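## Task

Remove the masking tape roll from the closet and set it on the desk. Then close the closet completely. The two other items must stay on the closet shelves. The robot must not tip over or finish leaning. Anything that stays in place only because the robot is holding it does not count.

## Robot and tools

ROBOT. A Hello Robot Stretch 3 with one arm. It has a two-wheel differential base, a lift that runs up a mast, and a telescoping arm that sticks out to the robot's right. The arm cannot reach forward, so the gripper moves forward only when the base drives. The base is 0.33 m long and 0.34 m wide. It turns in place about the midpoint of the drive wheels, which is 0.05 m behind its front edge. When stowed (arm retracted, wrist folded), the wrist pokes up to 0.06 m past the right side and a turn sweeps a 0.28 m radius. An unfolded, level gripper reaches beyond that circle. Loose objects may occasionally get nudged by an outside push.

FRAMES. Base frame: origin on the floor between the drive wheels, x forward, y left, z up. hand_pose is reported in this frame, at the point where the closed fingertips meet. With all wrist joints at 0, that hand frame has x up, y pointing back along the arm toward the mast, and z toward the robot's rear. The fingertips are round pads 0.04 m across. The odometry frame is the base frame as it stood when the scene began.

execute_actions. Arguments: "actions" is a list holding either zero items or exactly one action. An empty list just reports state and images. One action may contain "base", "joints" and optionally "contact_limits"; its motions all begin together.
- "base": exactly one key. translate_m is an offset in metres from the current base position, straight ahead, forward positive, from -1 to 1. rotate_rad is an in-place turn in radians relative to the current heading, counter-clockwise seen from above positive, from -3.2 to 3.2. There is no sideways motion. Base offsets are measured from the base position in the scene's most recent state report.
- "joints": one dictionary for the single arm, by name, with absolute targets. lift_m 0 to 1.1 (arm height on the mast, m). arm_m 0 to 0.52 (extension, m). wrist_yaw_rad -1.345 to 4.42 (0 = gripper in line with the arm, positive swings toward the front, 3.0 = folded over the base). wrist_pitch_rad -1.57 to 0.451 (0 level, negative tips fingers down). wrist_roll_rad -2.911 to 2.911 (0 = fingers side by side, level). gripper_m -0.089 to 0.179 (larger is more open; the real fingertip gap is about 0.007 less near closed, 0.025 less fully open, and zero below 0.007). head_pan_rad -3.953 to 1.73 (0 forward, positive left, -1.57 faces along the arm). head_tilt_rad -1.53 to 0.419 (0 level, negative down). Done tolerances: lift and arm ±0.004, yaw and roll ±0.02, pitch ±0.05, gripper ±0.004, head ±0.02.
- "contact_limits": {"arm_m": value}, a motor effort percentage from 1 to 100. The arm motion halts with contact_stop when its effort reaches that level (negative when retracting). It also caps the arm's holding force until the next action. Too low a value halts instantly; values over the maximum are reduced.
- "cameras": list from head_camera, nav_camera, wrist_camera, all. Omitted, null or ["all"] gives every camera; [] gives none.
An action lasts at most 15 s. Any unknown key or out-of-range number rejects the whole call and nothing moves. A joint or the base not named in an action may still be pushing toward its earlier target, unreported. If a result reports a stop, the remaining execute_actions, wait and finished_scene calls in that same reply are skipped.

wait: "seconds" 0 to 10; commands nothing and returns the same as an empty action. zoom_image: "camera" and "region" [x0, y0, x1, y1] in pixels from the top-left of that camera's latest full image, at most 504 by 504. finished_scene: "scene" = the current scene number; irreversible, reports success and gives the next task. The goal must already hold and keep holding.

RESULTS. lidar_m: 12 distances (m) from the base origin, 30-degree sectors, the 1st straight ahead, counter-clockwise after that (4th left, 7th behind, 10th right); "-" = nothing. It scans a plane 0.17 m above the floor, range 0.15 to 12 m, misses clear objects, thin legs and table tops; the mast and, with the lift low, other robot parts block sectors 5, 6, 9, 10. wrist_depth_mm and head_depth_mm: 7x7 grids of median depth, row by row from the top left (wrist 45 to 1000 mm, head 280 to 4000 mm, head grid follows the sideways image). base_odometry counts wheel turns, so slip looks like motion; heading -3.142 to 3.142, positive left. turned_by_wheels and turned_by_imu give turning since the last result. base_tilt in degrees, forward and right positive, with a fixed bias of up to about 4 degrees. base_status/joint_status: done (for the base, wheels turned the commanded amount even if slipping), off_target (resting short and possibly still pushing), contact_stop, time_out, torque_fault (target dropped; arm or lift then goes slack until re-commanded, and a slack lift can sink under load or keep pressing). on_its_own covers uncommanded joints; "held at" is a target, not a position. motor_effort: percent, positive toward larger values, peak of the last action in brackets; readings carry fixed and random error. An at-rest effort flagged out of range means pushing or carrying. Positive wheel effort pushes forward. The pictures line names the returned images in order; calibration updates list changed cameras. head_camera and nav_camera move with the head; wrist_camera rides on the gripper.

CAUTIONS. The base, wrist and head have no contact stop and will shove what they hit. Wrist servos shut off for 10 s after prolonged strain (torque_fault); avoid this. Only fold or unfold the wrist with lift_m 0.32 to 0.95, wrist_pitch_rad -0.4 and roll near 0; once folded the lift may go to 0.25. With yaw below -0.4, keep pitch at -0.5 or lower. Full base speed needs lift under 0.30, arm under 0.03, yaw above 2.54; otherwise it is slow. To grip, command gripper_m under the object's width; to release, open at least 0.02 beyond the contact value; readings do not confirm a grasp; re-squeeze with a new value. Pushing an immovable thing with the gripper above about 0.45 m, pushing again after a contact_stop, driving while attached to something fixed, or snagging furniture (worst in reverse) can tip the robot. If tilted, reverse the last move in small steps, pull the gripper free, and lower lift to about 0.2. Avoid drops, slams and hard collisions. While you think, the robot holds its last command.

Each tool is called as name(argument=value, ...), one argument or row to a line, values as JSON.

## Session

execute_actions(
  actions=[],
)

Scene clock: 0.00 s.
base_odometry: x=+0.000 y=+0.000 heading=+0.000 (m, m, rad; odometry frame)
turned_by_wheels: +0.000 (rad since the last result)
turned_by_imu: +0.000 (rad since the last result)
base_tilt: forward=-1.9 right=+1.8 (deg)
lidar_m: 1.82 2.30 2.29 2.63 2.46 1.96 1.72 1.48 1.48 1.69 1.58 1.56
head_depth_mm: 1596 1645 1652 1662 1666 1679 1677 / 1708 1791 1808 1816 1829 1830 1849 / 1680 1961 1964 1979 1995 2010 2006 / 1905 2875 3108 3123 3111 3022 2208 / 1920 2755 2852 2832 2815 2805 2246 / 1892 2528 2582 2553 2572 2588 2236 / 1901 2397 2390 2392 2375 2371 2243
base_status: not commanded
joint_positions: lift_m=+0.337 arm_m=-0.002 wrist_yaw_rad=+2.870 wrist_pitch_rad=-0.533 wrist_roll_rad=+0.018 gripper_m=+0.037 head_pan_rad=+0.007 head_tilt_rad=-0.023
joint_status: not commanded
motor_effort: left_wheel=+1 right_wheel=+1 lift_m=+28 arm_m=+0 wrist_yaw_rad=+0 wrist_pitch_rad=+5 wrist_roll_rad=+0 gripper_m=+0 head_pan_rad=+0 head_tilt_rad=+1 (%)
hand_pose: x=+0.0347 y=+0.0578 z=+0.3245 quat_wxyz=(+0.278, +0.707, +0.090, +0.644) (m; base frame)
wrist_depth_mm: - - - - - - - / - 996 - - - - - / 766 786 785 799 805 812 839 / 649 - 651 661 674 670 681 / 551 541 577 569 573 577 585 / 485 500 - 487 490 504 504 / - - - 437 441 440 447
pictures: head_camera (sideways: a quarter turn clockwise sets it upright), nav_camera (sideways: a quarter turn counterclockwise sets it upright), wrist_camera
Images, in order (width x height): head_camera 896x504, nav_camera 672x504, wrist_camera 644x364.

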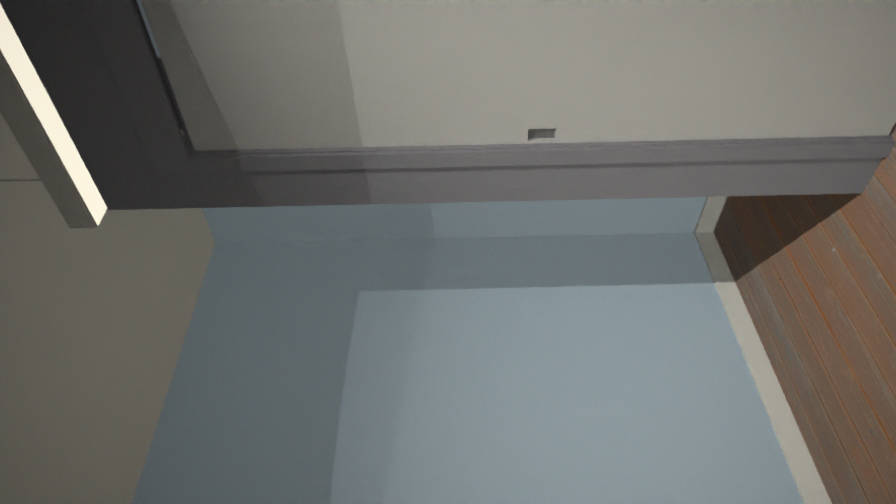

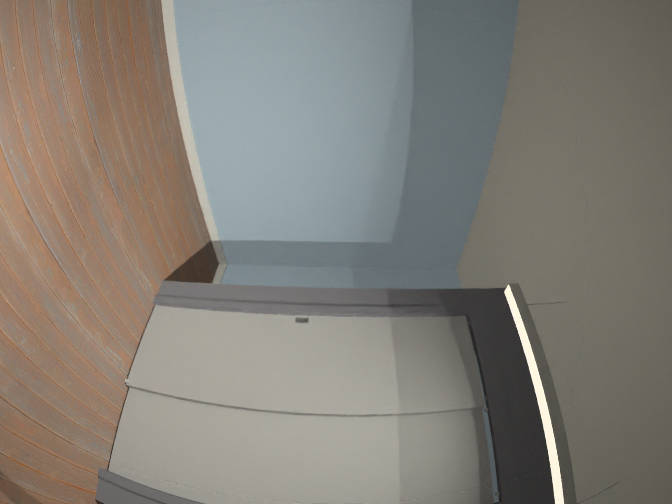

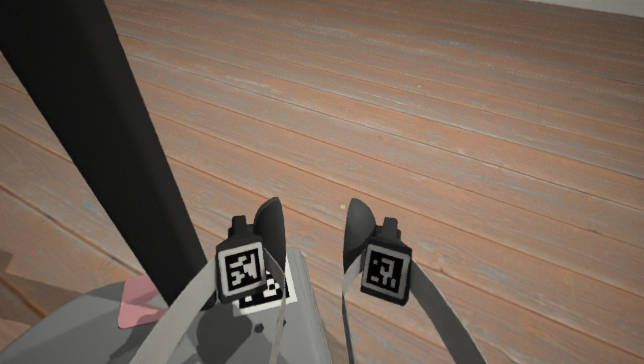

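execute_actions(
  actions=[
    {"joints":{"head_pan_rad":-0.7,"head_tilt_rad":-0.2}},
  ],
  cameras=["head_camera","nav_camera"],
)

execute_actions(
  actions=[
    {"joints":{"head_pan_rad":-2.2,"head_tilt_rad":-0.4}},
  ],
  cameras=["head_camera","nav_camera"],
)

execute_actions(
  actions=[
    {"joints":{"head_pan_rad":-3.9,"head_tilt_rad":-0.4}},
  ],
  cameras=["head_camera","nav_camera"],
)

Scene clock: 1.33 s.
base_odometry: x=+0.000 y=+0.000 heading=+0.000 (m, m, rad; odometry frame)
turned_by_wheels: +0.000 (rad since the last result)
turned_by_imu: +0.000 (rad since the last result)
base_tilt: forward=-2.0 right=+1.9 (deg)
lidar_m: 1.82 2.29 2.29 2.61 2.46 1.96 1.71 1.48 1.48 1.69 1.58 1.56
head_depth_mm: 2032 2097 2149 2251 2310 2275 1722 / 1393 1435 1495 1544 1606 1672 1686 / 1385 1430 1490 1552 1600 1676 1690 / 1463 1512 1562 1628 1687 1744 1733 / 1473 1518 1580 1629 1700 1761 1736 / 1482 1546 1595 1640 1694 1766 1744 / 1469 1516 1575 1630 1687 1760 1754
base_status: not commanded
joint_positions: lift_m=+0.337 arm_m=-0.002 wrist_yaw_rad=+2.870 wrist_pitch_rad=-0.533 wrist_roll_rad=+0.018 gripper_m=+0.037 head_pan_rad=-0.693 head_tilt_rad=-0.197
joint_status: all done
motor_effort: left_wheel=+1(1) right_wheel=+1(0) lift_m=+28(27) arm_m=+0(0) wrist_yaw_rad=+1(1) wrist_pitch_rad=+4(4) wrist_roll_rad=+0(0) gripper_m=+0(1) head_pan_rad=-3(30) head_tilt_rad=-1(12) (%)
hand_pose: x=+0.0347 y=+0.0578 z=+0.3245 quat_wxyz=(+0.278, +0.707, +0.090, +0.644) (m; base frame)
wrist_depth_mm: - - - - - - - / - 993 - - - - - / 759 810 794 792 818 835 842 / 646 - 660 665 668 669 679 / 554 542 582 562 585 576 579 / 479 498 - 487 496 498 504 / - - - 436 441 443 447
pictures: head_camera (sideways: a quarter turn clockwise sets it upright), nav_camera (sideways: a quarter turn counterclockwise sets it upright)
camera_calibration (this result's frames):
head_camera: T_world_to_cam=[[-0.129464, 0.125189, -0.98365, 1.30451], [0.608531, 0.793256, 0.0208653, -0.0242652], [0.782898, -0.59588, -0.178879, 0.192749], [0, 0, 0, 1]] pos_world=[0.0327501, -0.0292065, 1.31817]
nav_camera: T_world_to_cam=[[0.18953, -0.127793, 0.973523, -1.22602], [-0.597658, -0.801674, 0.01112, 0.0439637], [0.779028, -0.583941, -0.228318, 0.248974], [0, 0, 0, 1]] pos_world=[0.0646841, 0.0239547, 1.24991]
Images, in order (width x height): head_camera 896x504, nav_camera 672x504.

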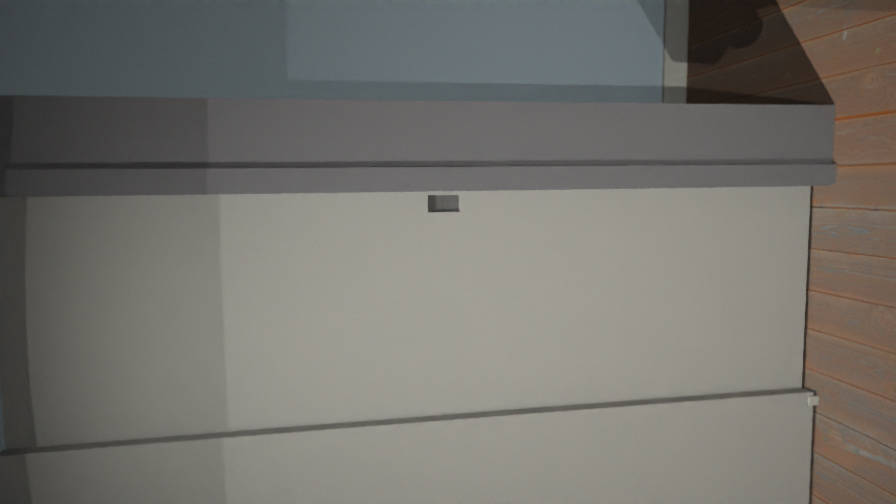

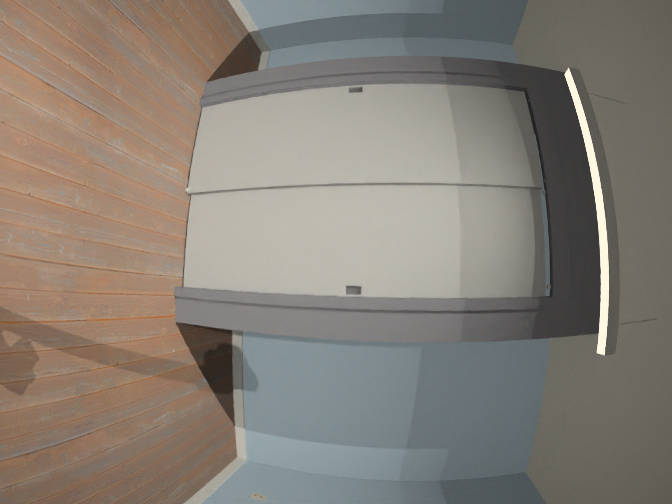

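Scene clock: 2.67 s.
base_odometry: x=+0.000 y=+0.000 heading=+0.000 (m, m, rad; odometry frame)
turned_by_wheels: +0.000 (rad since the last result)
turned_by_imu: +0.000 (rad since the last result)
base_tilt: forward=-2.0 right=+1.8 (deg)
lidar_m: 1.82 2.29 2.30 2.62 2.46 1.96 1.71 1.48 1.48 1.69 1.58 1.57
head_depth_mm: 1207 1287 1369 1477 1592 1681 1402 / 1227 1306 1396 1505 1622 1716 1408 / 1247 1331 1426 1535 1661 1757 1415 / 1264 1349 1451 1564 1703 1779 1422 / 1284 1372 1480 1598 1738 1790 1432 / 1310 1392 1506 1622 1766 1786 1431 / 1310 1412 1516 1668 1824 1796 1447
base_status: not commanded
joint_positions: lift_m=+0.337 arm_m=-0.002 wrist_yaw_rad=+2.870 wrist_pitch_rad=-0.533 wrist_roll_rad=+0.018 gripper_m=+0.037 head_pan_rad=-2.193 head_tilt_rad=-0.395
joint_status: all done
motor_effort: left_wheel=+0(1) right_wheel=+1(0) lift_m=+28(27) arm_m=+0(0) wrist_yaw_rad=+0(0) wrist_pitch_rad=+4(5) wrist_roll_rad=+0(0) gripper_m=+0(0) head_pan_rad=-3(31) head_tilt_rad=-2(16) (%)
hand_pose: x=+0.0347 y=+0.0578 z=+0.3245 quat_wxyz=(+0.278, +0.707, +0.090, +0.644) (m; base frame)
wrist_depth_mm: - - - - - - - / - - 1000 - - - - / 766 812 792 809 806 812 848 / 640 - 657 663 665 675 681 / 552 542 580 564 584 573 581 / 485 499 - 488 491 498 505 / - - - 440 436 444 447
pictures: head_camera (sideways: a quarter turn clockwise sets it upright), nav_camera (sideways: a quarter turn counterclockwise sets it upright)
camera_calibration (this result's frames):
head_camera: T_world_to_cam=[[0.226275, 0.292212, -0.929199, 1.23121], [0.831487, -0.554838, 0.027997, -0.0349036], [-0.507374, -0.778953, -0.368517, 0.447437], [0, 0, 0, 1]] pos_world=[-0.0225525, -0.0306079, 1.3099]
nav_camera: T_world_to_cam=[[-0.222921, -0.349937, 0.909863, -1.14038], [-0.842621, 0.538506, 0.000664869, 0.059071], [-0.4902, -0.766521, -0.414909, 0.499555], [0, 0, 0, 1]] pos_world=[0.040441, -0.0479515, 1.24482]
Images, in order (width x height): head_camera 896x504, nav_camera 672x504.

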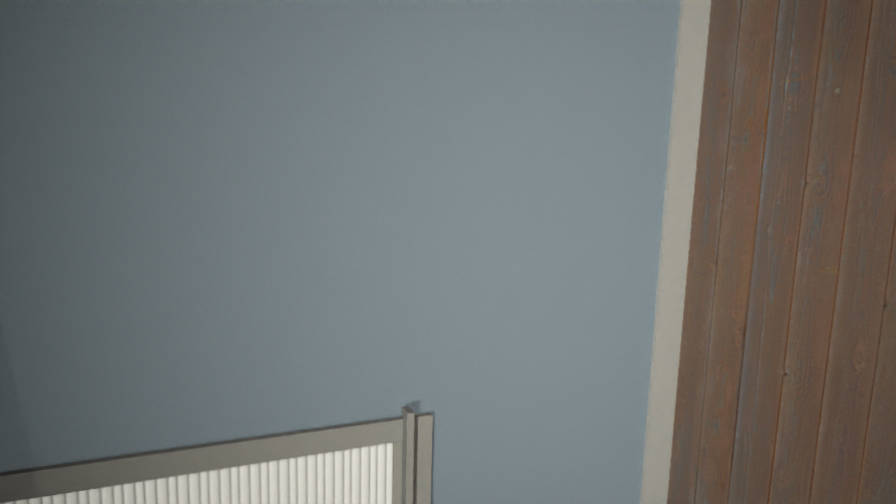

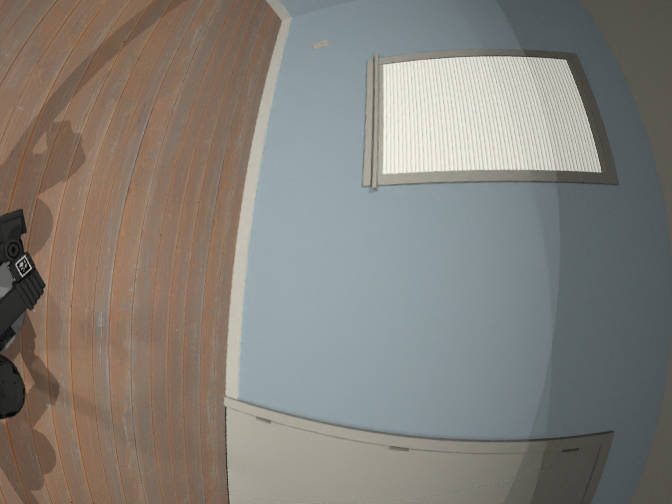

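Scene clock: 4.07 s.
base_odometry: x=+0.000 y=+0.000 heading=+0.000 (m, m, rad; odometry frame)
turned_by_wheels: +0.000 (rad since the last result)
turned_by_imu: +0.000 (rad since the last result)
base_tilt: forward=-2.0 right=+1.8 (deg)
lidar_m: 1.82 2.30 2.29 2.62 2.47 1.96 1.72 1.48 1.48 1.69 1.58 1.57
head_depth_mm: - - - - - - - / 2087 2206 2405 2587 2320 1753 1453 / 2107 2234 2362 2589 2322 1764 1409 / 2096 2255 2324 2572 2239 1761 1420 / 2085 2261 2322 2602 2361 1782 1422 / 2105 2277 2347 2634 2400 1798 1439 / 2100 2260 2351 2639 2399 1799 1438
base_status: not commanded
joint_positions: lift_m=+0.337 arm_m=-0.002 wrist_yaw_rad=+2.870 wrist_pitch_rad=-0.533 wrist_roll_rad=+0.018 gripper_m=+0.037 head_pan_rad=-3.893 head_tilt_rad=-0.395
joint_status: all done
motor_effort: left_wheel=+1(1) right_wheel=+0(0) lift_m=+28(28) arm_m=+0(0) wrist_yaw_rad=+1(0) wrist_pitch_rad=+4(4) wrist_roll_rad=+0(0) gripper_m=+0(0) head_pan_rad=-3(29) head_tilt_rad=-1(1) (%)
hand_pose: x=+0.0347 y=+0.0578 z=+0.3245 quat_wxyz=(+0.278, +0.707, +0.090, +0.644) (m; base frame)
wrist_depth_mm: - - - - - - - / - 972 - - - - - / 759 797 790 808 811 820 833 / 645 - 648 673 670 682 691 / 546 536 577 572 589 577 580 / 487 498 - 489 488 497 510 / - - - 443 439 443 443
pictures: head_camera (sideways: a quarter turn clockwise sets it upright), nav_camera (sideways: a quarter turn counterclockwise sets it upright)
camera_calibration (this result's frames):
head_camera: T_world_to_cam=[[0.260693, -0.262103, -0.929161, 1.23095], [-0.657344, -0.75307, 0.0280004, -0.0258262], [-0.707063, 0.603479, -0.368612, 0.448779], [0, 0, 0, 1]] pos_world=[-0.0205618, 0.0323578, 1.3099]
nav_camera: T_world_to_cam=[[-0.318367, 0.266213, 0.90982, -1.13974], [0.642581, 0.766217, 0.000659397, 0.0500184], [-0.696944, 0.584843, -0.415002, 0.500937], [0, 0, 0, 1]] pos_world=[-0.045872, -0.0278808, 1.24482]
Images, in order (width x height): head_camera 896x504, nav_camera 672x504.

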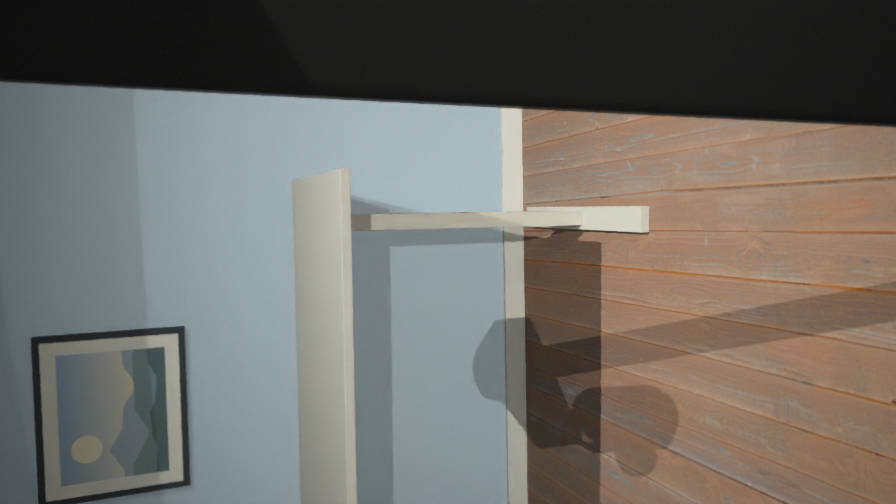

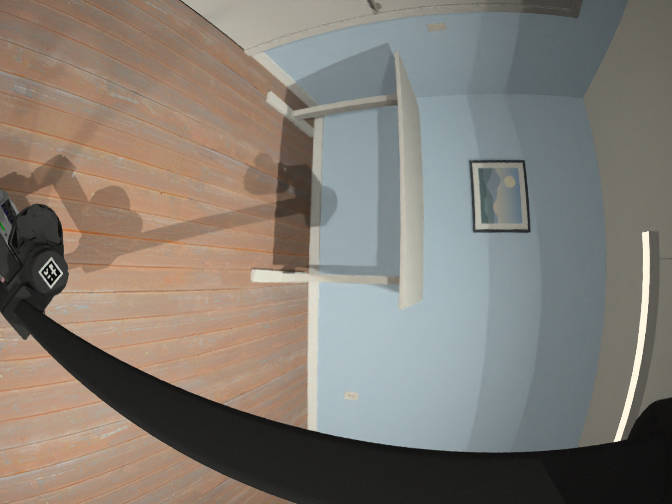

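execute_actions(
  actions=[
    {"base":{"rotate_rad":-0.72},"joints":{"lift_m":0.27,"head_pan_rad":0,"head_tilt_rad":-0.4,"gripper_m":0.0}},
  ],
  cameras=[],
)

execute_actions(
  actions=[
    {"base":{"translate_m":1.0}},
  ],
  cameras=["nav_camera"],
)

execute_actions(
  actions=[
    {"base":{"rotate_rad":1.57},"joints":{"head_pan_rad":-1.57,"head_tilt_rad":-0.6}},
  ],
  cameras=["nav_camera","head_camera"],
)

Scene clock: 7.43 s.
base_odometry: x=+0.000 y=+0.000 heading=-0.720 (m, m, rad; odometry frame)
turned_by_wheels: -0.720 (rad since the last result)
turned_by_imu: -0.730 (rad since the last result)
base_tilt: forward=-1.9 right=+1.8 (deg)
lidar_m: 1.56 1.70 2.36 2.30 2.40 2.52 1.96 1.99 1.52 1.47 1.55 2.18
head_depth_mm: 1926 2069 2215 2379 2303 1738 1404 / 1925 2052 2196 2373 2230 1757 1412 / 1318 1404 1511 1621 1752 1757 1411 / 1375 1478 1594 1713 1852 1767 1422 / 1389 1483 1593 1726 1873 1778 1429 / 1398 1490 1598 1728 1877 1808 1437 / 1389 1479 1590 1693 1845 1812 1439
base_status: done
joint_positions: lift_m=+0.270 arm_m=-0.002 wrist_yaw_rad=+2.870 wrist_pitch_rad=-0.535 wrist_roll_rad=+0.018 gripper_m=+0.000 head_pan_rad=-0.007 head_tilt_rad=-0.396
joint_status: all done
motor_effort: left_wheel=+4(11) right_wheel=-3(9) lift_m=+20(27) arm_m=+0(0) wrist_yaw_rad=+0(1) wrist_pitch_rad=+5(5) wrist_roll_rad=+0(0) gripper_m=-2(80) head_pan_rad=+3(29) head_tilt_rad=-1(0) (%)
hand_pose: x=+0.0347 y=+0.0576 z=+0.2578 quat_wxyz=(+0.279, +0.707, +0.090, +0.644) (m; base frame)
wrist_depth_mm: - - - - - - - / - 842 850 859 866 886 914 / 642 676 683 679 696 711 718 / 544 - 560 567 571 576 583 / 469 - - - 489 486 498 / - - - - 423 425 425 / - - - 377 376 378 381
pictures: none
No camera images: the call's "cameras" was empty. Leave "cameras" out to get every camera's image.

Scene clock: 12.53 s.
base_odometry: x=+0.752 y=-0.659 heading=-0.720 (m, m, rad; odometry frame)
turned_by_wheels: +0.000 (rad since the last result)
turned_by_imu: +0.002 (rad since the last result)
base_tilt: forward=-2.0 right=+1.9 (deg)
lidar_m: 0.56 0.66 0.87 2.25 2.36 3.37 2.97 2.08 1.56 1.52 1.60 0.58
head_depth_mm: 444 473 508 548 592 646 711 / 439 469 504 545 589 647 714 / 449 479 515 556 606 656 726 / 506 539 580 625 679 741 819 / 508 544 583 630 685 748 825 / 512 546 586 633 689 753 835 / 515 550 591 637 693 760 840
base_status: done
joint_positions: lift_m=+0.270 arm_m=-0.002 wrist_yaw_rad=+2.870 wrist_pitch_rad=-0.535 wrist_roll_rad=+0.018 gripper_m=+0.000 head_pan_rad=-0.007 head_tilt_rad=-0.396
joint_status: not commanded
motor_effort: left_wheel=+4(12) right_wheel=-4(7) lift_m=+20(20) arm_m=+0(0) wrist_yaw_rad=+0(1) wrist_pitch_rad=+5(5) wrist_roll_rad=+0(0) gripper_m=-2(2) head_pan_rad=+2(2) head_tilt_rad=-1(1) (%)
hand_pose: x=+0.0347 y=+0.0576 z=+0.2577 quat_wxyz=(+0.279, +0.707, +0.090, +0.644) (m; base frame)
wrist_depth_mm: - - - - - 701 570 / - 848 853 872 871 767 583 / 640 670 679 691 693 700 595 / 550 - 562 568 574 572 562 / 468 - - - 484 489 496 / - - - - 427 430 427 / - - - 373 373 378 377
pictures: nav_camera (sideways: a quarter turn counterclockwise sets it upright)
camera_calibration (this result's frames):
nav_camera: T_world_to_cam=[[0.415564, 0.0198122, 0.909348, -1.1436], [0.0463142, -0.998927, 0.000598775, 0.0537345], [0.908384, 0.0418669, -0.416035, 0.492489], [0, 0, 0, 1]] pos_world=[0.0253817, 0.0557152, 1.24479]
Images, in order (width x height): nav_camera 672x504.

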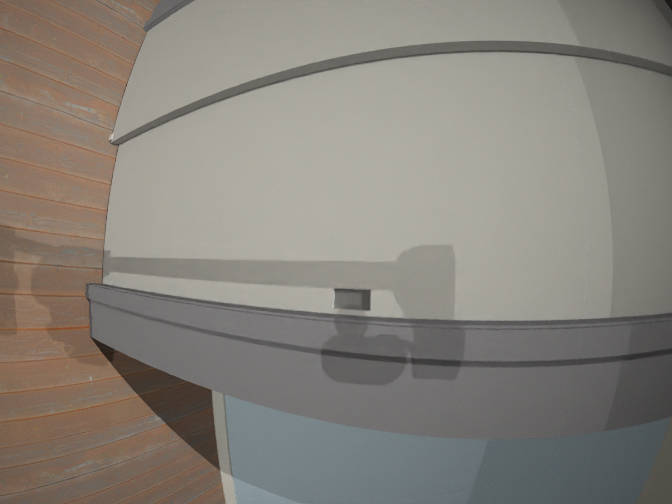

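Scene clock: 14.70 s.
base_odometry: x=+0.752 y=-0.659 heading=+0.850 (m, m, rad; odometry frame)
turned_by_wheels: +1.570 (rad since the last result)
turned_by_imu: +1.593 (rad since the last result)
base_tilt: forward=-2.0 right=+1.8 (deg)
lidar_m: 2.25 2.37 3.39 2.97 2.07 1.56 1.52 1.60 0.58 0.56 0.67 0.87
head_depth_mm: 444 488 541 610 697 815 1153 / 434 479 536 610 703 820 992 / 490 538 598 671 764 869 1035 / 507 557 623 701 804 946 1136 / 508 562 626 709 813 956 1160 / 513 566 631 712 818 970 1174 / 517 570 635 722 831 981 1183
base_status: done
joint_positions: lift_m=+0.270 arm_m=-0.002 wrist_yaw_rad=+2.870 wrist_pitch_rad=-0.535 wrist_roll_rad=+0.018 gripper_m=+0.000 head_pan_rad=-1.563 head_tilt_rad=-0.593
joint_status: all done
motor_effort: left_wheel=-3(9) right_wheel=+4(14) lift_m=+21(20) arm_m=+0(0) wrist_yaw_rad=+0(1) wrist_pitch_rad=+5(5) wrist_roll_rad=+0(0) gripper_m=-2(2) head_pan_rad=-3(31) head_tilt_rad=-2(16) (%)
hand_pose: x=+0.0347 y=+0.0575 z=+0.2577 quat_wxyz=(+0.279, +0.707, +0.090, +0.644) (m; base frame)
wrist_depth_mm: - - - - - - - / - 853 845 874 882 876 910 / 632 674 671 684 682 701 707 / 554 - 558 563 571 582 580 / 470 - - - 486 489 491 / - - - - 425 425 428 / - - - 374 375 377 380
pictures: head_camera (sideways: a quarter turn clockwise sets it upright), nav_camera (sideways: a quarter turn counterclockwise sets it upright)
camera_calibration (this result's frames):
head_camera: T_world_to_cam=[[0.00937655, 0.54515, -0.838286, 1.11394], [0.998801, 0.0351793, 0.0340496, -0.0437961], [0.0480525, -0.8376, -0.544167, 0.672608], [0, 0, 0, 1]] pos_world=[0.000978177, -0.0423503, 1.30131]
nav_camera: T_world_to_cam=[[0.0272963, -0.585137, 0.810475, -1.01229], [-0.998138, -0.0601916, -0.00983975, 0.0736943], [0.0545414, -0.808697, -0.585691, 0.718442], [0, 0, 0, 1]] pos_world=[0.0620041, -0.00689151, 1.24195]
Images, in order (width x height): head_camera 896x504, nav_camera 672x504.

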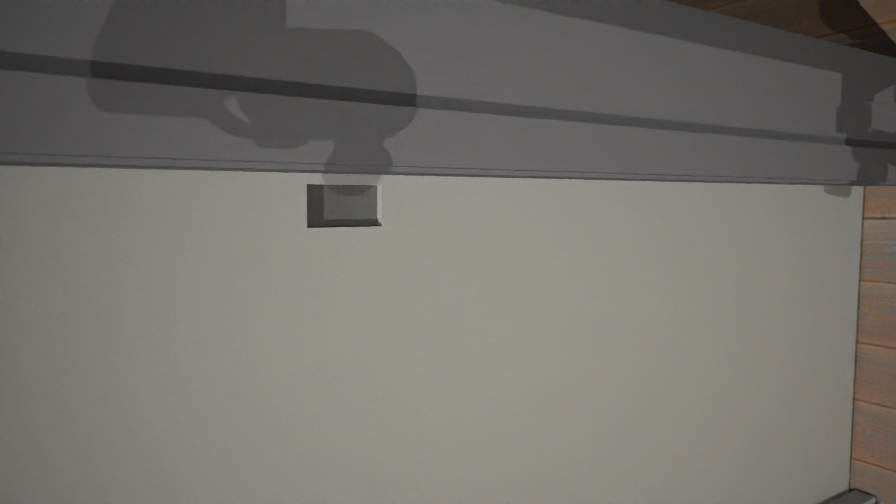

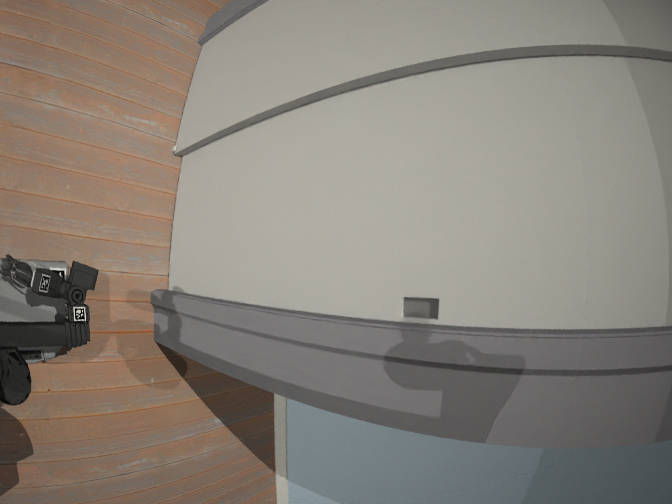

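execute_actions(
  actions=[
    {"base":{"rotate_rad":-0.025},"joints":{"lift_m":0.9,"wrist_pitch_rad":-0.4,"wrist_roll_rad":0}},
  ],
  cameras=[],
)

execute_actions(
  actions=[
    {"joints":{"wrist_yaw_rad":0}},
  ],
  cameras=[],
)

execute_actions(
  actions=[
    {"joints":{"wrist_pitch_rad":0.05,"lift_m":0.93}},
  ],
)

Scene clock: 21.83 s.
base_odometry: x=+0.752 y=-0.659 heading=+0.825 (m, m, rad; odometry frame)
turned_by_wheels: -0.025 (rad since the last result)
turned_by_imu: -0.024 (rad since the last result)
base_tilt: forward=-2.0 right=+1.8 (deg)
lidar_m: 2.26 2.35 3.26 3.48 2.12 1.57 1.52 1.58 0.59 0.56 0.66 0.85
head_depth_mm: 446 491 547 616 704 787 - / 442 486 543 617 708 824 - / 455 504 554 628 722 831 - / 506 557 621 699 801 918 - / 507 559 623 702 807 938 - / 510 563 627 708 813 954 1153 / 512 564 630 712 819 960 1164
base_status: done
joint_positions: lift_m=+0.900 arm_m=-0.002 wrist_yaw_rad=+2.870 wrist_pitch_rad=-0.422 wrist_roll_rad=+0.004 gripper_m=+0.000 head_pan_rad=-1.563 head_tilt_rad=-0.593
joint_status: all done
motor_effort: left_wheel=-1(3) right_wheel=+1(5) lift_m=+34(35) arm_m=+0(0) wrist_yaw_rad=+0(0) wrist_pitch_rad=+9(10) wrist_roll_rad=-1(1) gripper_m=-2(2) head_pan_rad=-3(3) head_tilt_rad=-2(2) (%)
hand_pose: x=+0.0389 y=+0.0726 z=+0.9114 quat_wxyz=(+0.241, +0.706, +0.053, +0.664) (m; base frame)
wrist_depth_mm: - - - - - - - / - - - - - - - / - - - - - - - / - - - - - - - / - - - - - - - / - - - - - - - / - - - - - - -
pictures: none
No camera images: the call's "cameras" was empty. Leave "cameras" out to get every camera's image.

Scene clock: 24.27 s.
base_odometry: x=+0.752 y=-0.659 heading=+0.825 (m, m, rad; odometry frame)
turned_by_wheels: +0.000 (rad since the last result)
turned_by_imu: +0.001 (rad since the last result)
base_tilt: forward=-2.1 right=+1.8 (deg)
lidar_m: 2.26 2.36 3.26 3.46 2.12 1.57 1.52 1.58 0.59 0.56 0.66 0.85
head_depth_mm: 446 491 545 616 704 788 - / 442 485 543 618 707 826 - / 455 503 555 627 716 - - / 506 558 622 700 800 940 1136 / 507 560 624 702 807 946 1144 / 510 562 625 706 812 957 1158 / 513 564 630 710 818 962 1168
base_status: not commanded
joint_positions: lift_m=+0.900 arm_m=-0.002 wrist_yaw_rad=+0.002 wrist_pitch_rad=-0.422 wrist_roll_rad=+0.002 gripper_m=+0.000 head_pan_rad=-1.563 head_tilt_rad=-0.593
joint_status: all done
motor_effort: left_wheel=-1(0) right_wheel=+2(1) lift_m=+33(33) arm_m=-1(0) wrist_yaw_rad=-1(4) wrist_pitch_rad=+9(9) wrist_roll_rad=+0(1) gripper_m=-2(2) head_pan_rad=-3(3) head_tilt_rad=-4(2) (%)
hand_pose: x=-0.0211 y=-0.3669 z=+0.9114 quat_wxyz=(+0.691, +0.149, -0.692, -0.148) (m; base frame)
wrist_depth_mm: 357 355 351 338 283 287 943 / 391 389 387 366 310 312 - / 436 433 426 408 348 358 - / 485 487 486 455 394 - - / 560 555 548 - 447 - - / 627 639 642 560 517 - - / 738 770 771 648 653 - -
pictures: none
No camera images: the call's "cameras" was empty. Leave "cameras" out to get every camera's image.

Scene clock: 25.37 s.
base_odometry: x=+0.752 y=-0.659 heading=+0.825 (m, m, rad; odometry frame)
turned_by_wheels: +0.000 (rad since the last result)
turned_by_imu: +0.000 (rad since the last result)
base_tilt: forward=-2.0 right=+1.9 (deg)
lidar_m: 2.25 2.35 3.26 3.47 2.11 1.57 1.52 1.58 0.59 0.56 0.66 0.85
head_depth_mm: 446 490 547 614 701 - - / 442 486 543 616 699 - - / 455 503 554 595 - - - / 505 557 620 699 806 954 1140 / 507 560 623 705 808 950 1151 / 510 562 626 706 813 956 1154 / 512 565 629 710 820 966 1167
base_status: not commanded
joint_positions: lift_m=+0.930 arm_m=-0.002 wrist_yaw_rad=+0.002 wrist_pitch_rad=+0.023 wrist_roll_rad=+0.002 gripper_m=+0.000 head_pan_rad=-1.563 head_tilt_rad=-0.593
joint_status: all done
motor_effort: left_wheel=+0(1) right_wheel=+2(2) lift_m=+33(39) arm_m=+0(0) wrist_yaw_rad=-1(1) wrist_pitch_rad=+11(10) wrist_roll_rad=+0(1) gripper_m=-2(2) head_pan_rad=-3(3) head_tilt_rad=-2(3) (%)
hand_pose: x=-0.0210 y=-0.3997 z=+1.0501 quat_wxyz=(+0.707, -0.007, -0.707, +0.008) (m; base frame)
wrist_depth_mm: 363 361 362 356 297 298 994 / 373 372 371 365 308 309 - / 384 381 386 376 319 319 - / 399 394 397 391 329 328 - / 411 410 409 - 341 343 - / 424 421 426 425 351 356 - / 444 438 439 367 365 369 -
pictures: head_camera (sideways: a quarter turn clockwise sets it upright), nav_camera (sideways: a quarter turn counterclockwise sets it upright), wrist_camera
camera_calibration (this result's frames):
head_camera: T_world_to_cam=[[0.00939344, 0.545151, -0.838285, 1.11394], [0.998802, 0.0351483, 0.0340496, -0.0437961], [0.0480265, -0.837601, -0.544167, 0.672608], [0, 0, 0, 1]] pos_world=[0.000976864, -0.0423501, 1.30131]
nav_camera: T_world_to_cam=[[0.0272781, -0.585138, 0.810474, -1.01229], [-0.99814, -0.0601606, -0.00983979, 0.0736944], [0.0545163, -0.808699, -0.585691, 0.718443], [0, 0, 0, 1]] pos_world=[0.0620039, -0.0068932, 1.24195]
wrist_camera: T_world_to_cam=[[-0.999852, 0.0112286, 0.0130083, -0.0336776], [-0.0108833, 0.172041, -0.98503, 1.12828], [-0.0132985, -0.985026, -0.171893, -0.0514946], [0, 0, 0, 1]] pos_world=[-0.022078, -0.244456, 1.10298]
Images, in order (width x height): head_camera 896x504, nav_camera 672x504, wrist_camera 644x364.

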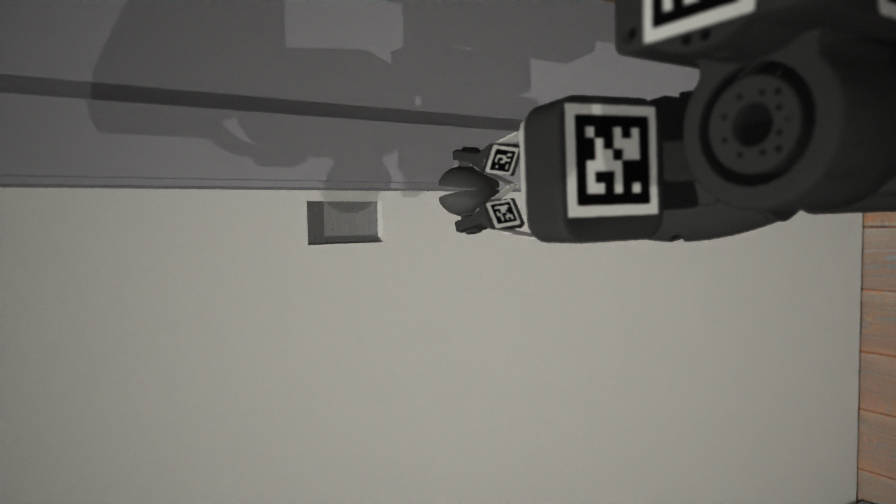

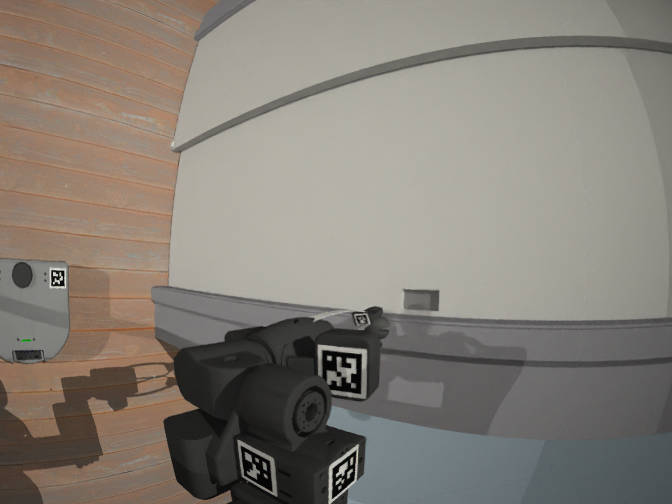

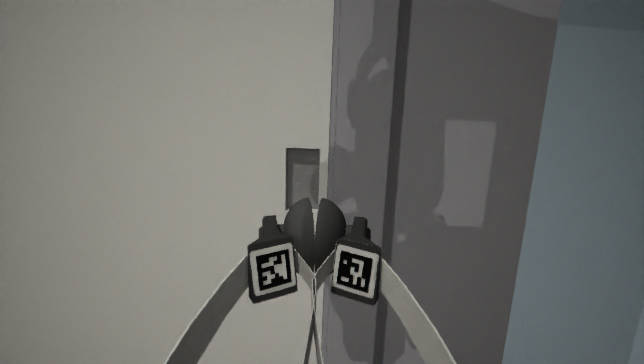

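execute_actions(
  actions=[
    {"base":{"translate_m":0.078},"joints":{"wrist_yaw_rad":-0.25,"arm_m":0.14,"lift_m":0.925,"gripper_m":-0.02}},
  ],
  cameras=["head_camera","wrist_camera"],
)

Scene clock: 27.93 s.
base_odometry: x=+0.805 y=-0.602 heading=+0.825 (m, m, rad; odometry frame)
turned_by_wheels: +0.000 (rad since the last result)
turned_by_imu: +0.001 (rad since the last result)
base_tilt: forward=-2.1 right=+1.9 (deg)
lidar_m: 2.18 2.27 3.15 2.97 2.20 1.65 1.60 1.67 0.58 0.57 0.66 0.85
head_depth_mm: 437 479 534 - - 846 992 / 496 543 588 - - 851 977 / 504 555 618 - - 956 1129 / 507 559 620 701 803 944 1141 / 508 561 624 705 809 952 1149 / 511 563 626 709 814 959 1160 / 513 565 630 712 821 966 1131
base_status: done
joint_positions: lift_m=+0.925 arm_m=+0.140 wrist_yaw_rad=-0.250 wrist_pitch_rad=+0.024 wrist_roll_rad=+0.002 gripper_m=-0.020 head_pan_rad=-1.563 head_tilt_rad=-0.593
joint_status: all done
motor_effort: left_wheel=+0(5) right_wheel=+1(6) lift_m=+20(26) arm_m=+3(2) wrist_yaw_rad=+0(1) wrist_pitch_rad=+10(10) wrist_roll_rad=+0(1) gripper_m=-7(77) head_pan_rad=-3(3) head_tilt_rad=-3(3) (%)
hand_pose: x=-0.0849 y=-0.5335 z=+1.0461 quat_wxyz=(+0.702, -0.096, -0.701, -0.080) (m; base frame)
wrist_depth_mm: 200 209 223 231 175 203 222 / 205 215 228 238 182 211 229 / 211 222 236 245 188 220 238 / 217 229 243 254 195 228 251 / 223 234 249 - 202 238 - / 229 243 256 261 221 247 - / 236 251 273 262 217 259 -
pictures: head_camera (sideways: a quarter turn clockwise sets it upright), wrist_camera
camera_calibration (this result's frames):
head_camera: T_world_to_cam=[[0.00943347, 0.54515, -0.838285, 1.11394], [0.998804, 0.035075, 0.0340496, -0.0437961], [0.047965, -0.837604, -0.544167, 0.672609], [0, 0, 0, 1]] pos_world=[0.000973754, -0.0423497, 1.30131]
wrist_camera: T_world_to_cam=[[-0.965708, 0.259305, 0.0129927, 0.039349], [0.031894, 0.168147, -0.985246, 1.14841], [-0.257664, -0.951045, -0.170651, -0.188711], [0, 0, 0, 1]] pos_world=[-0.0472517, -0.382777, 1.09875]
Images, in order (width x height): head_camera 896x504, wrist_camera 644x364.

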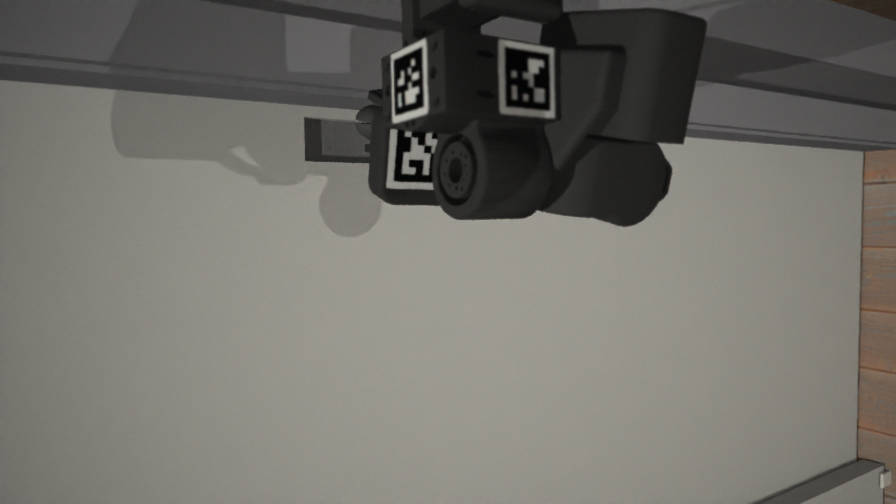

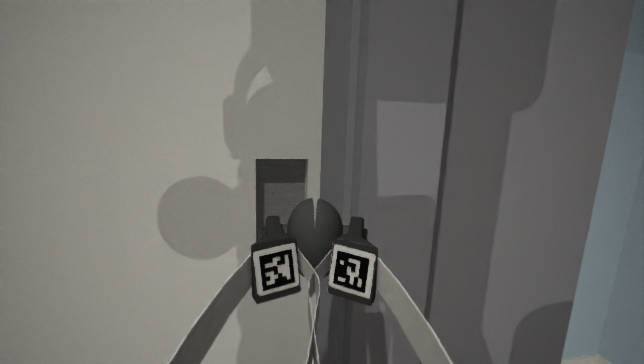

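execute_actions(
  actions=[
    {"base":{"translate_m":0.008},"joints":{"arm_m":0.2}},
  ],
  cameras=["wrist_camera"],
)

execute_actions(
  actions=[
    {"joints":{"arm_m":0.235},"contact_limits":{"arm_m":12}},
  ],
  cameras=["wrist_camera"],
)

Scene clock: 30.40 s.
base_odometry: x=+0.810 y=-0.596 heading=+0.825 (m, m, rad; odometry frame)
turned_by_wheels: +0.000 (rad since the last result)
turned_by_imu: +0.001 (rad since the last result)
base_tilt: forward=-2.0 right=+1.8 (deg)
lidar_m: 2.17 2.26 3.15 2.97 2.20 1.66 1.61 1.67 0.58 0.57 0.66 0.85
head_depth_mm: 442 480 524 - 719 823 989 / 503 545 591 - 737 830 999 / 505 555 607 - 836 939 1131 / 507 559 622 700 809 943 1138 / 509 560 624 706 810 951 1152 / 511 561 627 708 814 961 1159 / 513 566 631 714 820 968 1132
base_status: done
joint_positions: lift_m=+0.925 arm_m=+0.200 wrist_yaw_rad=-0.250 wrist_pitch_rad=+0.024 wrist_roll_rad=+0.002 gripper_m=-0.020 head_pan_rad=-1.563 head_tilt_rad=-0.593
joint_status: all done
motor_effort: left_wheel=+0(5) right_wheel=+1(6) lift_m=+20(21) arm_m=+3(2) wrist_yaw_rad=+0(0) wrist_pitch_rad=+10(10) wrist_roll_rad=-1(1) gripper_m=-6(7) head_pan_rad=-3(3) head_tilt_rad=-3(2) (%)
hand_pose: x=-0.0849 y=-0.5935 z=+1.0461 quat_wxyz=(+0.702, -0.096, -0.701, -0.080) (m; base frame)
wrist_depth_mm: 151 159 169 180 133 123 150 / 156 164 174 185 134 127 156 / 160 168 180 192 138 132 162 / 165 173 185 204 143 138 169 / 169 179 190 - 146 143 177 / 176 184 194 216 143 150 186 / 180 190 207 217 160 157 195
pictures: wrist_camera
camera_calibration (this result's frames):
wrist_camera: T_world_to_cam=[[-0.965664, 0.259467, 0.0129926, 0.0549647], [0.0319195, 0.168131, -0.985248, 1.15849], [-0.257824, -0.951004, -0.17064, -0.245776], [0, 0, 0, 1]] pos_world=[-0.047268, -0.442774, 1.09875]
Images, in order (width x height): wrist_camera 644x364.

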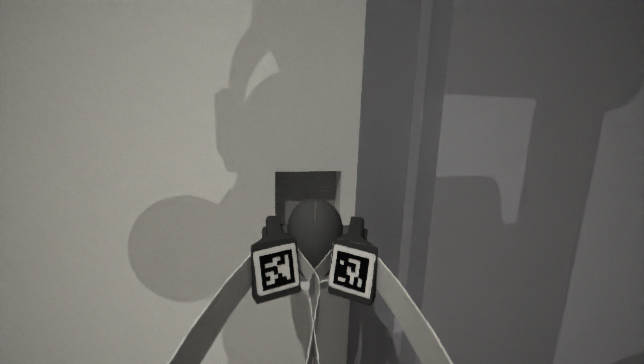

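Scene clock: 31.60 s.
base_odometry: x=+0.810 y=-0.596 heading=+0.825 (m, m, rad; odometry frame)
turned_by_wheels: +0.000 (rad since the last result)
turned_by_imu: +0.000 (rad since the last result)
base_tilt: forward=-2.0 right=+1.8 (deg)
lidar_m: 2.16 2.26 3.15 2.97 2.20 1.66 1.60 1.68 0.58 0.57 0.67 0.85
head_depth_mm: 442 480 521 - 708 824 990 / 505 547 591 - 738 829 1001 / 506 557 601 - 823 942 1134 / 508 560 624 704 808 946 1150 / 510 562 627 706 812 961 1159 / 512 564 629 715 819 961 1162 / 514 568 632 716 822 971 1141
base_status: not commanded
joint_positions: lift_m=+0.925 arm_m=+0.226 wrist_yaw_rad=-0.249 wrist_pitch_rad=+0.023 wrist_roll_rad=+0.002 gripper_m=-0.020 head_pan_rad=-1.563 head_tilt_rad=-0.594
joint_status: arm_m contact_stop (moved +0.026 of +0.035)
on_its_own: arm_m is slack since a contact_stop, until your next command for it (your +0.235 is given up)
motor_effort: left_wheel=+0(3) right_wheel=-1(3) lift_m=+20(20) arm_m=+0(13) wrist_yaw_rad=+0(1) wrist_pitch_rad=+11(11) wrist_roll_rad=-1(1) gripper_m=-8(8) head_pan_rad=-3(3) head_tilt_rad=-2(2) (%)
contact_limits: arm_m 12 (drawing in: default 24, maximum 40; extending or still: default 34, maximum 55)
hand_pose: x=-0.0846 y=-0.6198 z=+1.0459 quat_wxyz=(+0.702, -0.096, -0.701, -0.080) (m; base frame)
wrist_depth_mm: 133 139 147 157 135 98 102 / 136 143 151 161 136 100 106 / 139 146 156 167 137 104 110 / 144 151 161 180 138 107 116 / 148 156 165 - 138 112 140 / 153 161 170 195 128 115 147 / 158 166 180 192 151 120 155
pictures: wrist_camera
camera_calibration (this result's frames):
wrist_camera: T_world_to_cam=[[-0.965923, 0.258504, 0.0130028, 0.0613886], [0.0319828, 0.169057, -0.985087, 1.16307], [-0.256847, -0.951102, -0.171564, -0.269724], [0, 0, 0, 1]] pos_world=[-0.0471795, -0.469029, 1.09865]
Images, in order (width x height): wrist_camera 644x364.

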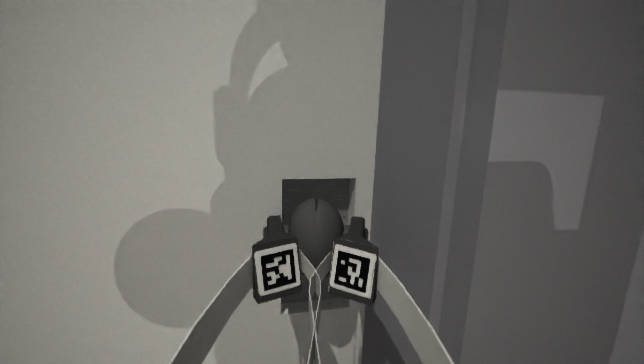

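In. Slide.

execute_actions(
  actions=[
    {"base":{"translate_m":0.08},"joints":{"arm_m":0.224}},
  ],
  cameras=["wrist_camera"],
)

Scene clock: 34.37 s.
base_odometry: x=+0.865 y=-0.537 heading=+0.825 (m, m, rad; odometry frame)
turned_by_wheels: +0.000 (rad since the last result)
turned_by_imu: +0.000 (rad since the last result)
base_tilt: forward=-2.0 right=+1.8 (deg)
lidar_m: 2.09 2.17 3.02 2.98 2.32 1.74 1.68 1.76 0.59 0.64 0.67 0.85
head_depth_mm: 503 554 598 - 732 826 991 / 505 556 599 - 819 937 1083 / 507 559 602 - 821 943 1142 / 509 562 626 704 811 952 1144 / 511 563 628 709 815 958 1162 / 514 567 631 713 820 969 1143 / 515 568 635 718 825 941 1087
base_status: done
joint_positions: lift_m=+0.925 arm_m=+0.224 wrist_yaw_rad=-0.267 wrist_pitch_rad=+0.025 wrist_roll_rad=+0.002 gripper_m=-0.020 head_pan_rad=-1.563 head_tilt_rad=-0.594
joint_status: all done
motor_effort: left_wheel=-4(10) right_wheel=+8(26) lift_m=+20(21) arm_m=+0(4) wrist_yaw_rad=+12(24) wrist_pitch_rad=+10(10) wrist_roll_rad=-1(1) gripper_m=-8(9) head_pan_rad=-3(3) head_tilt_rad=-3(2) (%)
hand_pose: x=-0.0892 y=-0.6166 z=+1.0464 quat_wxyz=(+0.701, -0.103, -0.700, -0.086) (m; base frame)
wrist_depth_mm: 135 141 150 161 174 180 135 / 138 145 155 166 180 181 135 / 142 149 159 172 186 182 138 / 146 153 164 177 196 183 141 / 150 158 169 - 211 184 141 / 155 163 173 191 217 184 144 / 159 169 184 199 214 185 149
pictures: wrist_camera
camera_calibration (this result's frames):
wrist_camera: T_world_to_cam=[[-0.961006, 0.276222, 0.012981, 0.067545], [0.0345619, 0.166554, -0.985426, 1.16222], [-0.274359, -0.946552, -0.169607, -0.268629], [0, 0, 0, 1]] pos_world=[-0.0489583, -0.466503, 1.09885]
Images, in order (width x height): wrist_camera 644x364.

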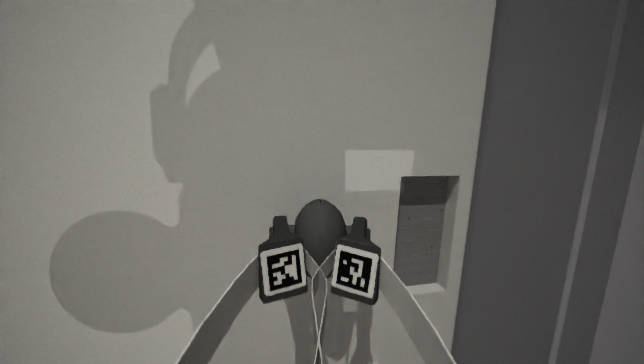

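execute_actions(
  actions=[
    {"joints":{"arm_m":0.12}},
  ],
  cameras=[],
)

execute_actions(
  actions=[
    {"base":{"translate_m":-0.139},"joints":{"wrist_yaw_rad":0,"wrist_roll_rad":1.57,"lift_m":0.92}},
  ],
  cameras=[],
)

execute_actions(
  actions=[
    {"joints":{"arm_m":0.185}},
  ],
  cameras=["wrist_camera","head_camera"],
)

Scene clock: 37.20 s.
base_odometry: x=+0.865 y=-0.537 heading=+0.825 (m, m, rad; odometry frame)
turned_by_wheels: +0.000 (rad since the last result)
turned_by_imu: +0.001 (rad since the last result)
base_tilt: forward=-2.0 right=+1.8 (deg)
lidar_m: 2.09 2.18 3.03 2.97 2.32 1.74 1.68 1.75 0.59 0.64 0.66 0.86
head_depth_mm: 502 552 615 - - - 989 / 503 555 617 - - 983 1093 / 506 557 620 - - 988 1131 / 508 559 624 706 811 948 1147 / 510 563 627 708 812 950 1153 / 513 565 628 713 817 962 1145 / 514 568 633 716 823 942 1079
base_status: not commanded
joint_positions: lift_m=+0.925 arm_m=+0.120 wrist_yaw_rad=-0.251 wrist_pitch_rad=+0.025 wrist_roll_rad=+0.002 gripper_m=-0.020 head_pan_rad=-1.563 head_tilt_rad=-0.594
joint_status: all done
motor_effort: left_wheel=-1(4) right_wheel=+2(8) lift_m=+20(20) arm_m=-3(2) wrist_yaw_rad=+1(12) wrist_pitch_rad=+10(10) wrist_roll_rad=+0(1) gripper_m=-7(9) head_pan_rad=-3(3) head_tilt_rad=-2(2) (%)
hand_pose: x=-0.0851 y=-0.5139 z=+1.0464 quat_wxyz=(+0.702, -0.097, -0.701, -0.080) (m; base frame)
wrist_depth_mm: 218 227 242 257 267 215 245 / 222 234 249 267 275 222 256 / 229 241 256 274 284 229 266 / 236 249 266 283 288 238 278 / 241 256 271 - 288 249 291 / 250 263 277 309 270 259 305 / 257 271 295 316 316 287 321
pictures: none
No camera images: the call's "cameras" was empty. Leave "cameras" out to get every camera's image.

Scene clock: 39.77 s.
base_odometry: x=+0.770 y=-0.639 heading=+0.825 (m, m, rad; odometry frame)
turned_by_wheels: +0.000 (rad since the last result)
turned_by_imu: +0.001 (rad since the last result)
base_tilt: forward=-2.1 right=+1.8 (deg)
lidar_m: 2.23 2.32 3.22 2.96 2.15 1.59 1.54 1.61 0.59 0.56 0.66 0.85
head_depth_mm: 446 492 546 592 - 866 1085 / 437 481 535 582 - 858 997 / 498 548 608 674 - 964 1069 / 505 558 622 701 832 944 1141 / 509 560 624 705 809 948 1154 / 510 564 627 709 816 959 1159 / 513 565 630 713 822 964 1169
base_status: done
joint_positions: lift_m=+0.920 arm_m=+0.120 wrist_yaw_rad=-0.002 wrist_pitch_rad=+0.025 wrist_roll_rad=+1.569 gripper_m=-0.020 head_pan_rad=-1.563 head_tilt_rad=-0.594
joint_status: all done
motor_effort: left_wheel=+0(4) right_wheel=+1(4) lift_m=+20(18) arm_m=-3(3) wrist_yaw_rad=+2(1) wrist_pitch_rad=+10(10) wrist_roll_rad=+0(2) gripper_m=-7(7) head_pan_rad=-3(3) head_tilt_rad=-3(1) (%)
hand_pose: x=-0.0218 y=-0.5220 z=+1.0411 quat_wxyz=(+0.001, -0.001, -1.000, +0.012) (m; base frame)
wrist_depth_mm: 182 182 185 185 186 186 187 / 176 177 177 178 179 180 181 / 183 183 183 184 185 186 186 / 268 270 269 282 271 273 274 / 278 279 282 - 282 285 286 / 290 289 291 295 295 294 295 / 301 302 303 304 305 308 307
pictures: none
No camera images: the call's "cameras" was empty. Leave "cameras" out to get every camera's image.

Scene clock: 41.40 s.
base_odometry: x=+0.770 y=-0.639 heading=+0.825 (m, m, rad; odometry frame)
turned_by_wheels: +0.000 (rad since the last result)
turned_by_imu: +0.000 (rad since the last result)
base_tilt: forward=-2.0 right=+1.8 (deg)
lidar_m: 2.23 2.33 3.24 2.97 2.15 1.60 1.54 1.61 0.59 0.56 0.66 0.85
head_depth_mm: 446 491 542 - 734 824 1086 / 437 481 526 - 737 827 996 / 497 546 598 - 832 887 1065 / 506 556 619 687 801 940 1137 / 507 559 622 702 808 948 1137 / 510 561 626 706 812 958 1153 / 511 563 629 711 817 963 1164
base_status: not commanded
joint_positions: lift_m=+0.920 arm_m=+0.185 wrist_yaw_rad=-0.001 wrist_pitch_rad=+0.025 wrist_roll_rad=+1.569 gripper_m=-0.020 head_pan_rad=-1.563 head_tilt_rad=-0.594
joint_status: all done
motor_effort: left_wheel=+0(0) right_wheel=+2(2) lift_m=+20(20) arm_m=+3(4) wrist_yaw_rad=+1(2) wrist_pitch_rad=+10(10) wrist_roll_rad=+0(0) gripper_m=-7(7) head_pan_rad=-3(3) head_tilt_rad=-3(2) (%)
hand_pose: x=-0.0216 y=-0.5865 z=+1.0411 quat_wxyz=(+0.001, -0.001, -1.000, +0.012) (m; base frame)
wrist_depth_mm: 112 112 113 114 114 115 125 / 115 116 116 116 117 117 118 / 119 119 120 121 121 122 122 / 201 201 201 213 204 204 205 / 208 209 210 - 210 212 213 / 216 217 218 222 219 221 222 / 226 227 227 227 229 229 230
pictures: head_camera (sideways: a quarter turn clockwise sets it upright), wrist_camera
camera_calibration (this result's frames):
head_camera: T_world_to_cam=[[0.0095099, 0.545508, -0.838052, 1.11364], [0.99881, 0.0349154, 0.0340614, -0.0438114], [0.0478416, -0.837378, -0.544526, 0.673077], [0, 0, 0, 1]] pos_world=[0.000967603, -0.0423487, 1.30129]
wrist_camera: T_world_to_cam=[[-0.0167, -0.0117878, -0.999791, 1.03015], [0.981191, 0.192136, -0.0186547, 0.178676], [0.192315, -0.981298, 0.00835739, -0.418047], [0, 0, 0, 1]] pos_world=[-0.0777144, -0.432415, 1.03677]
Images, in order (width x height): head_camera 896x504, wrist_camera 644x364.

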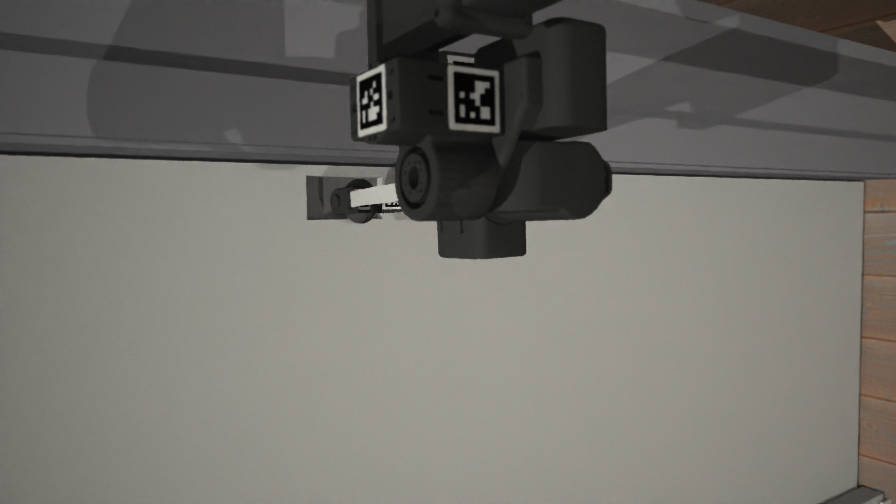

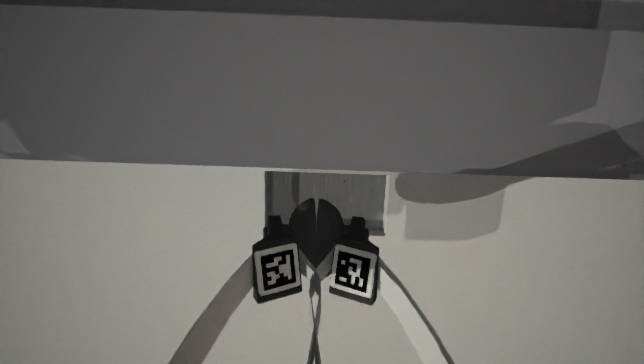

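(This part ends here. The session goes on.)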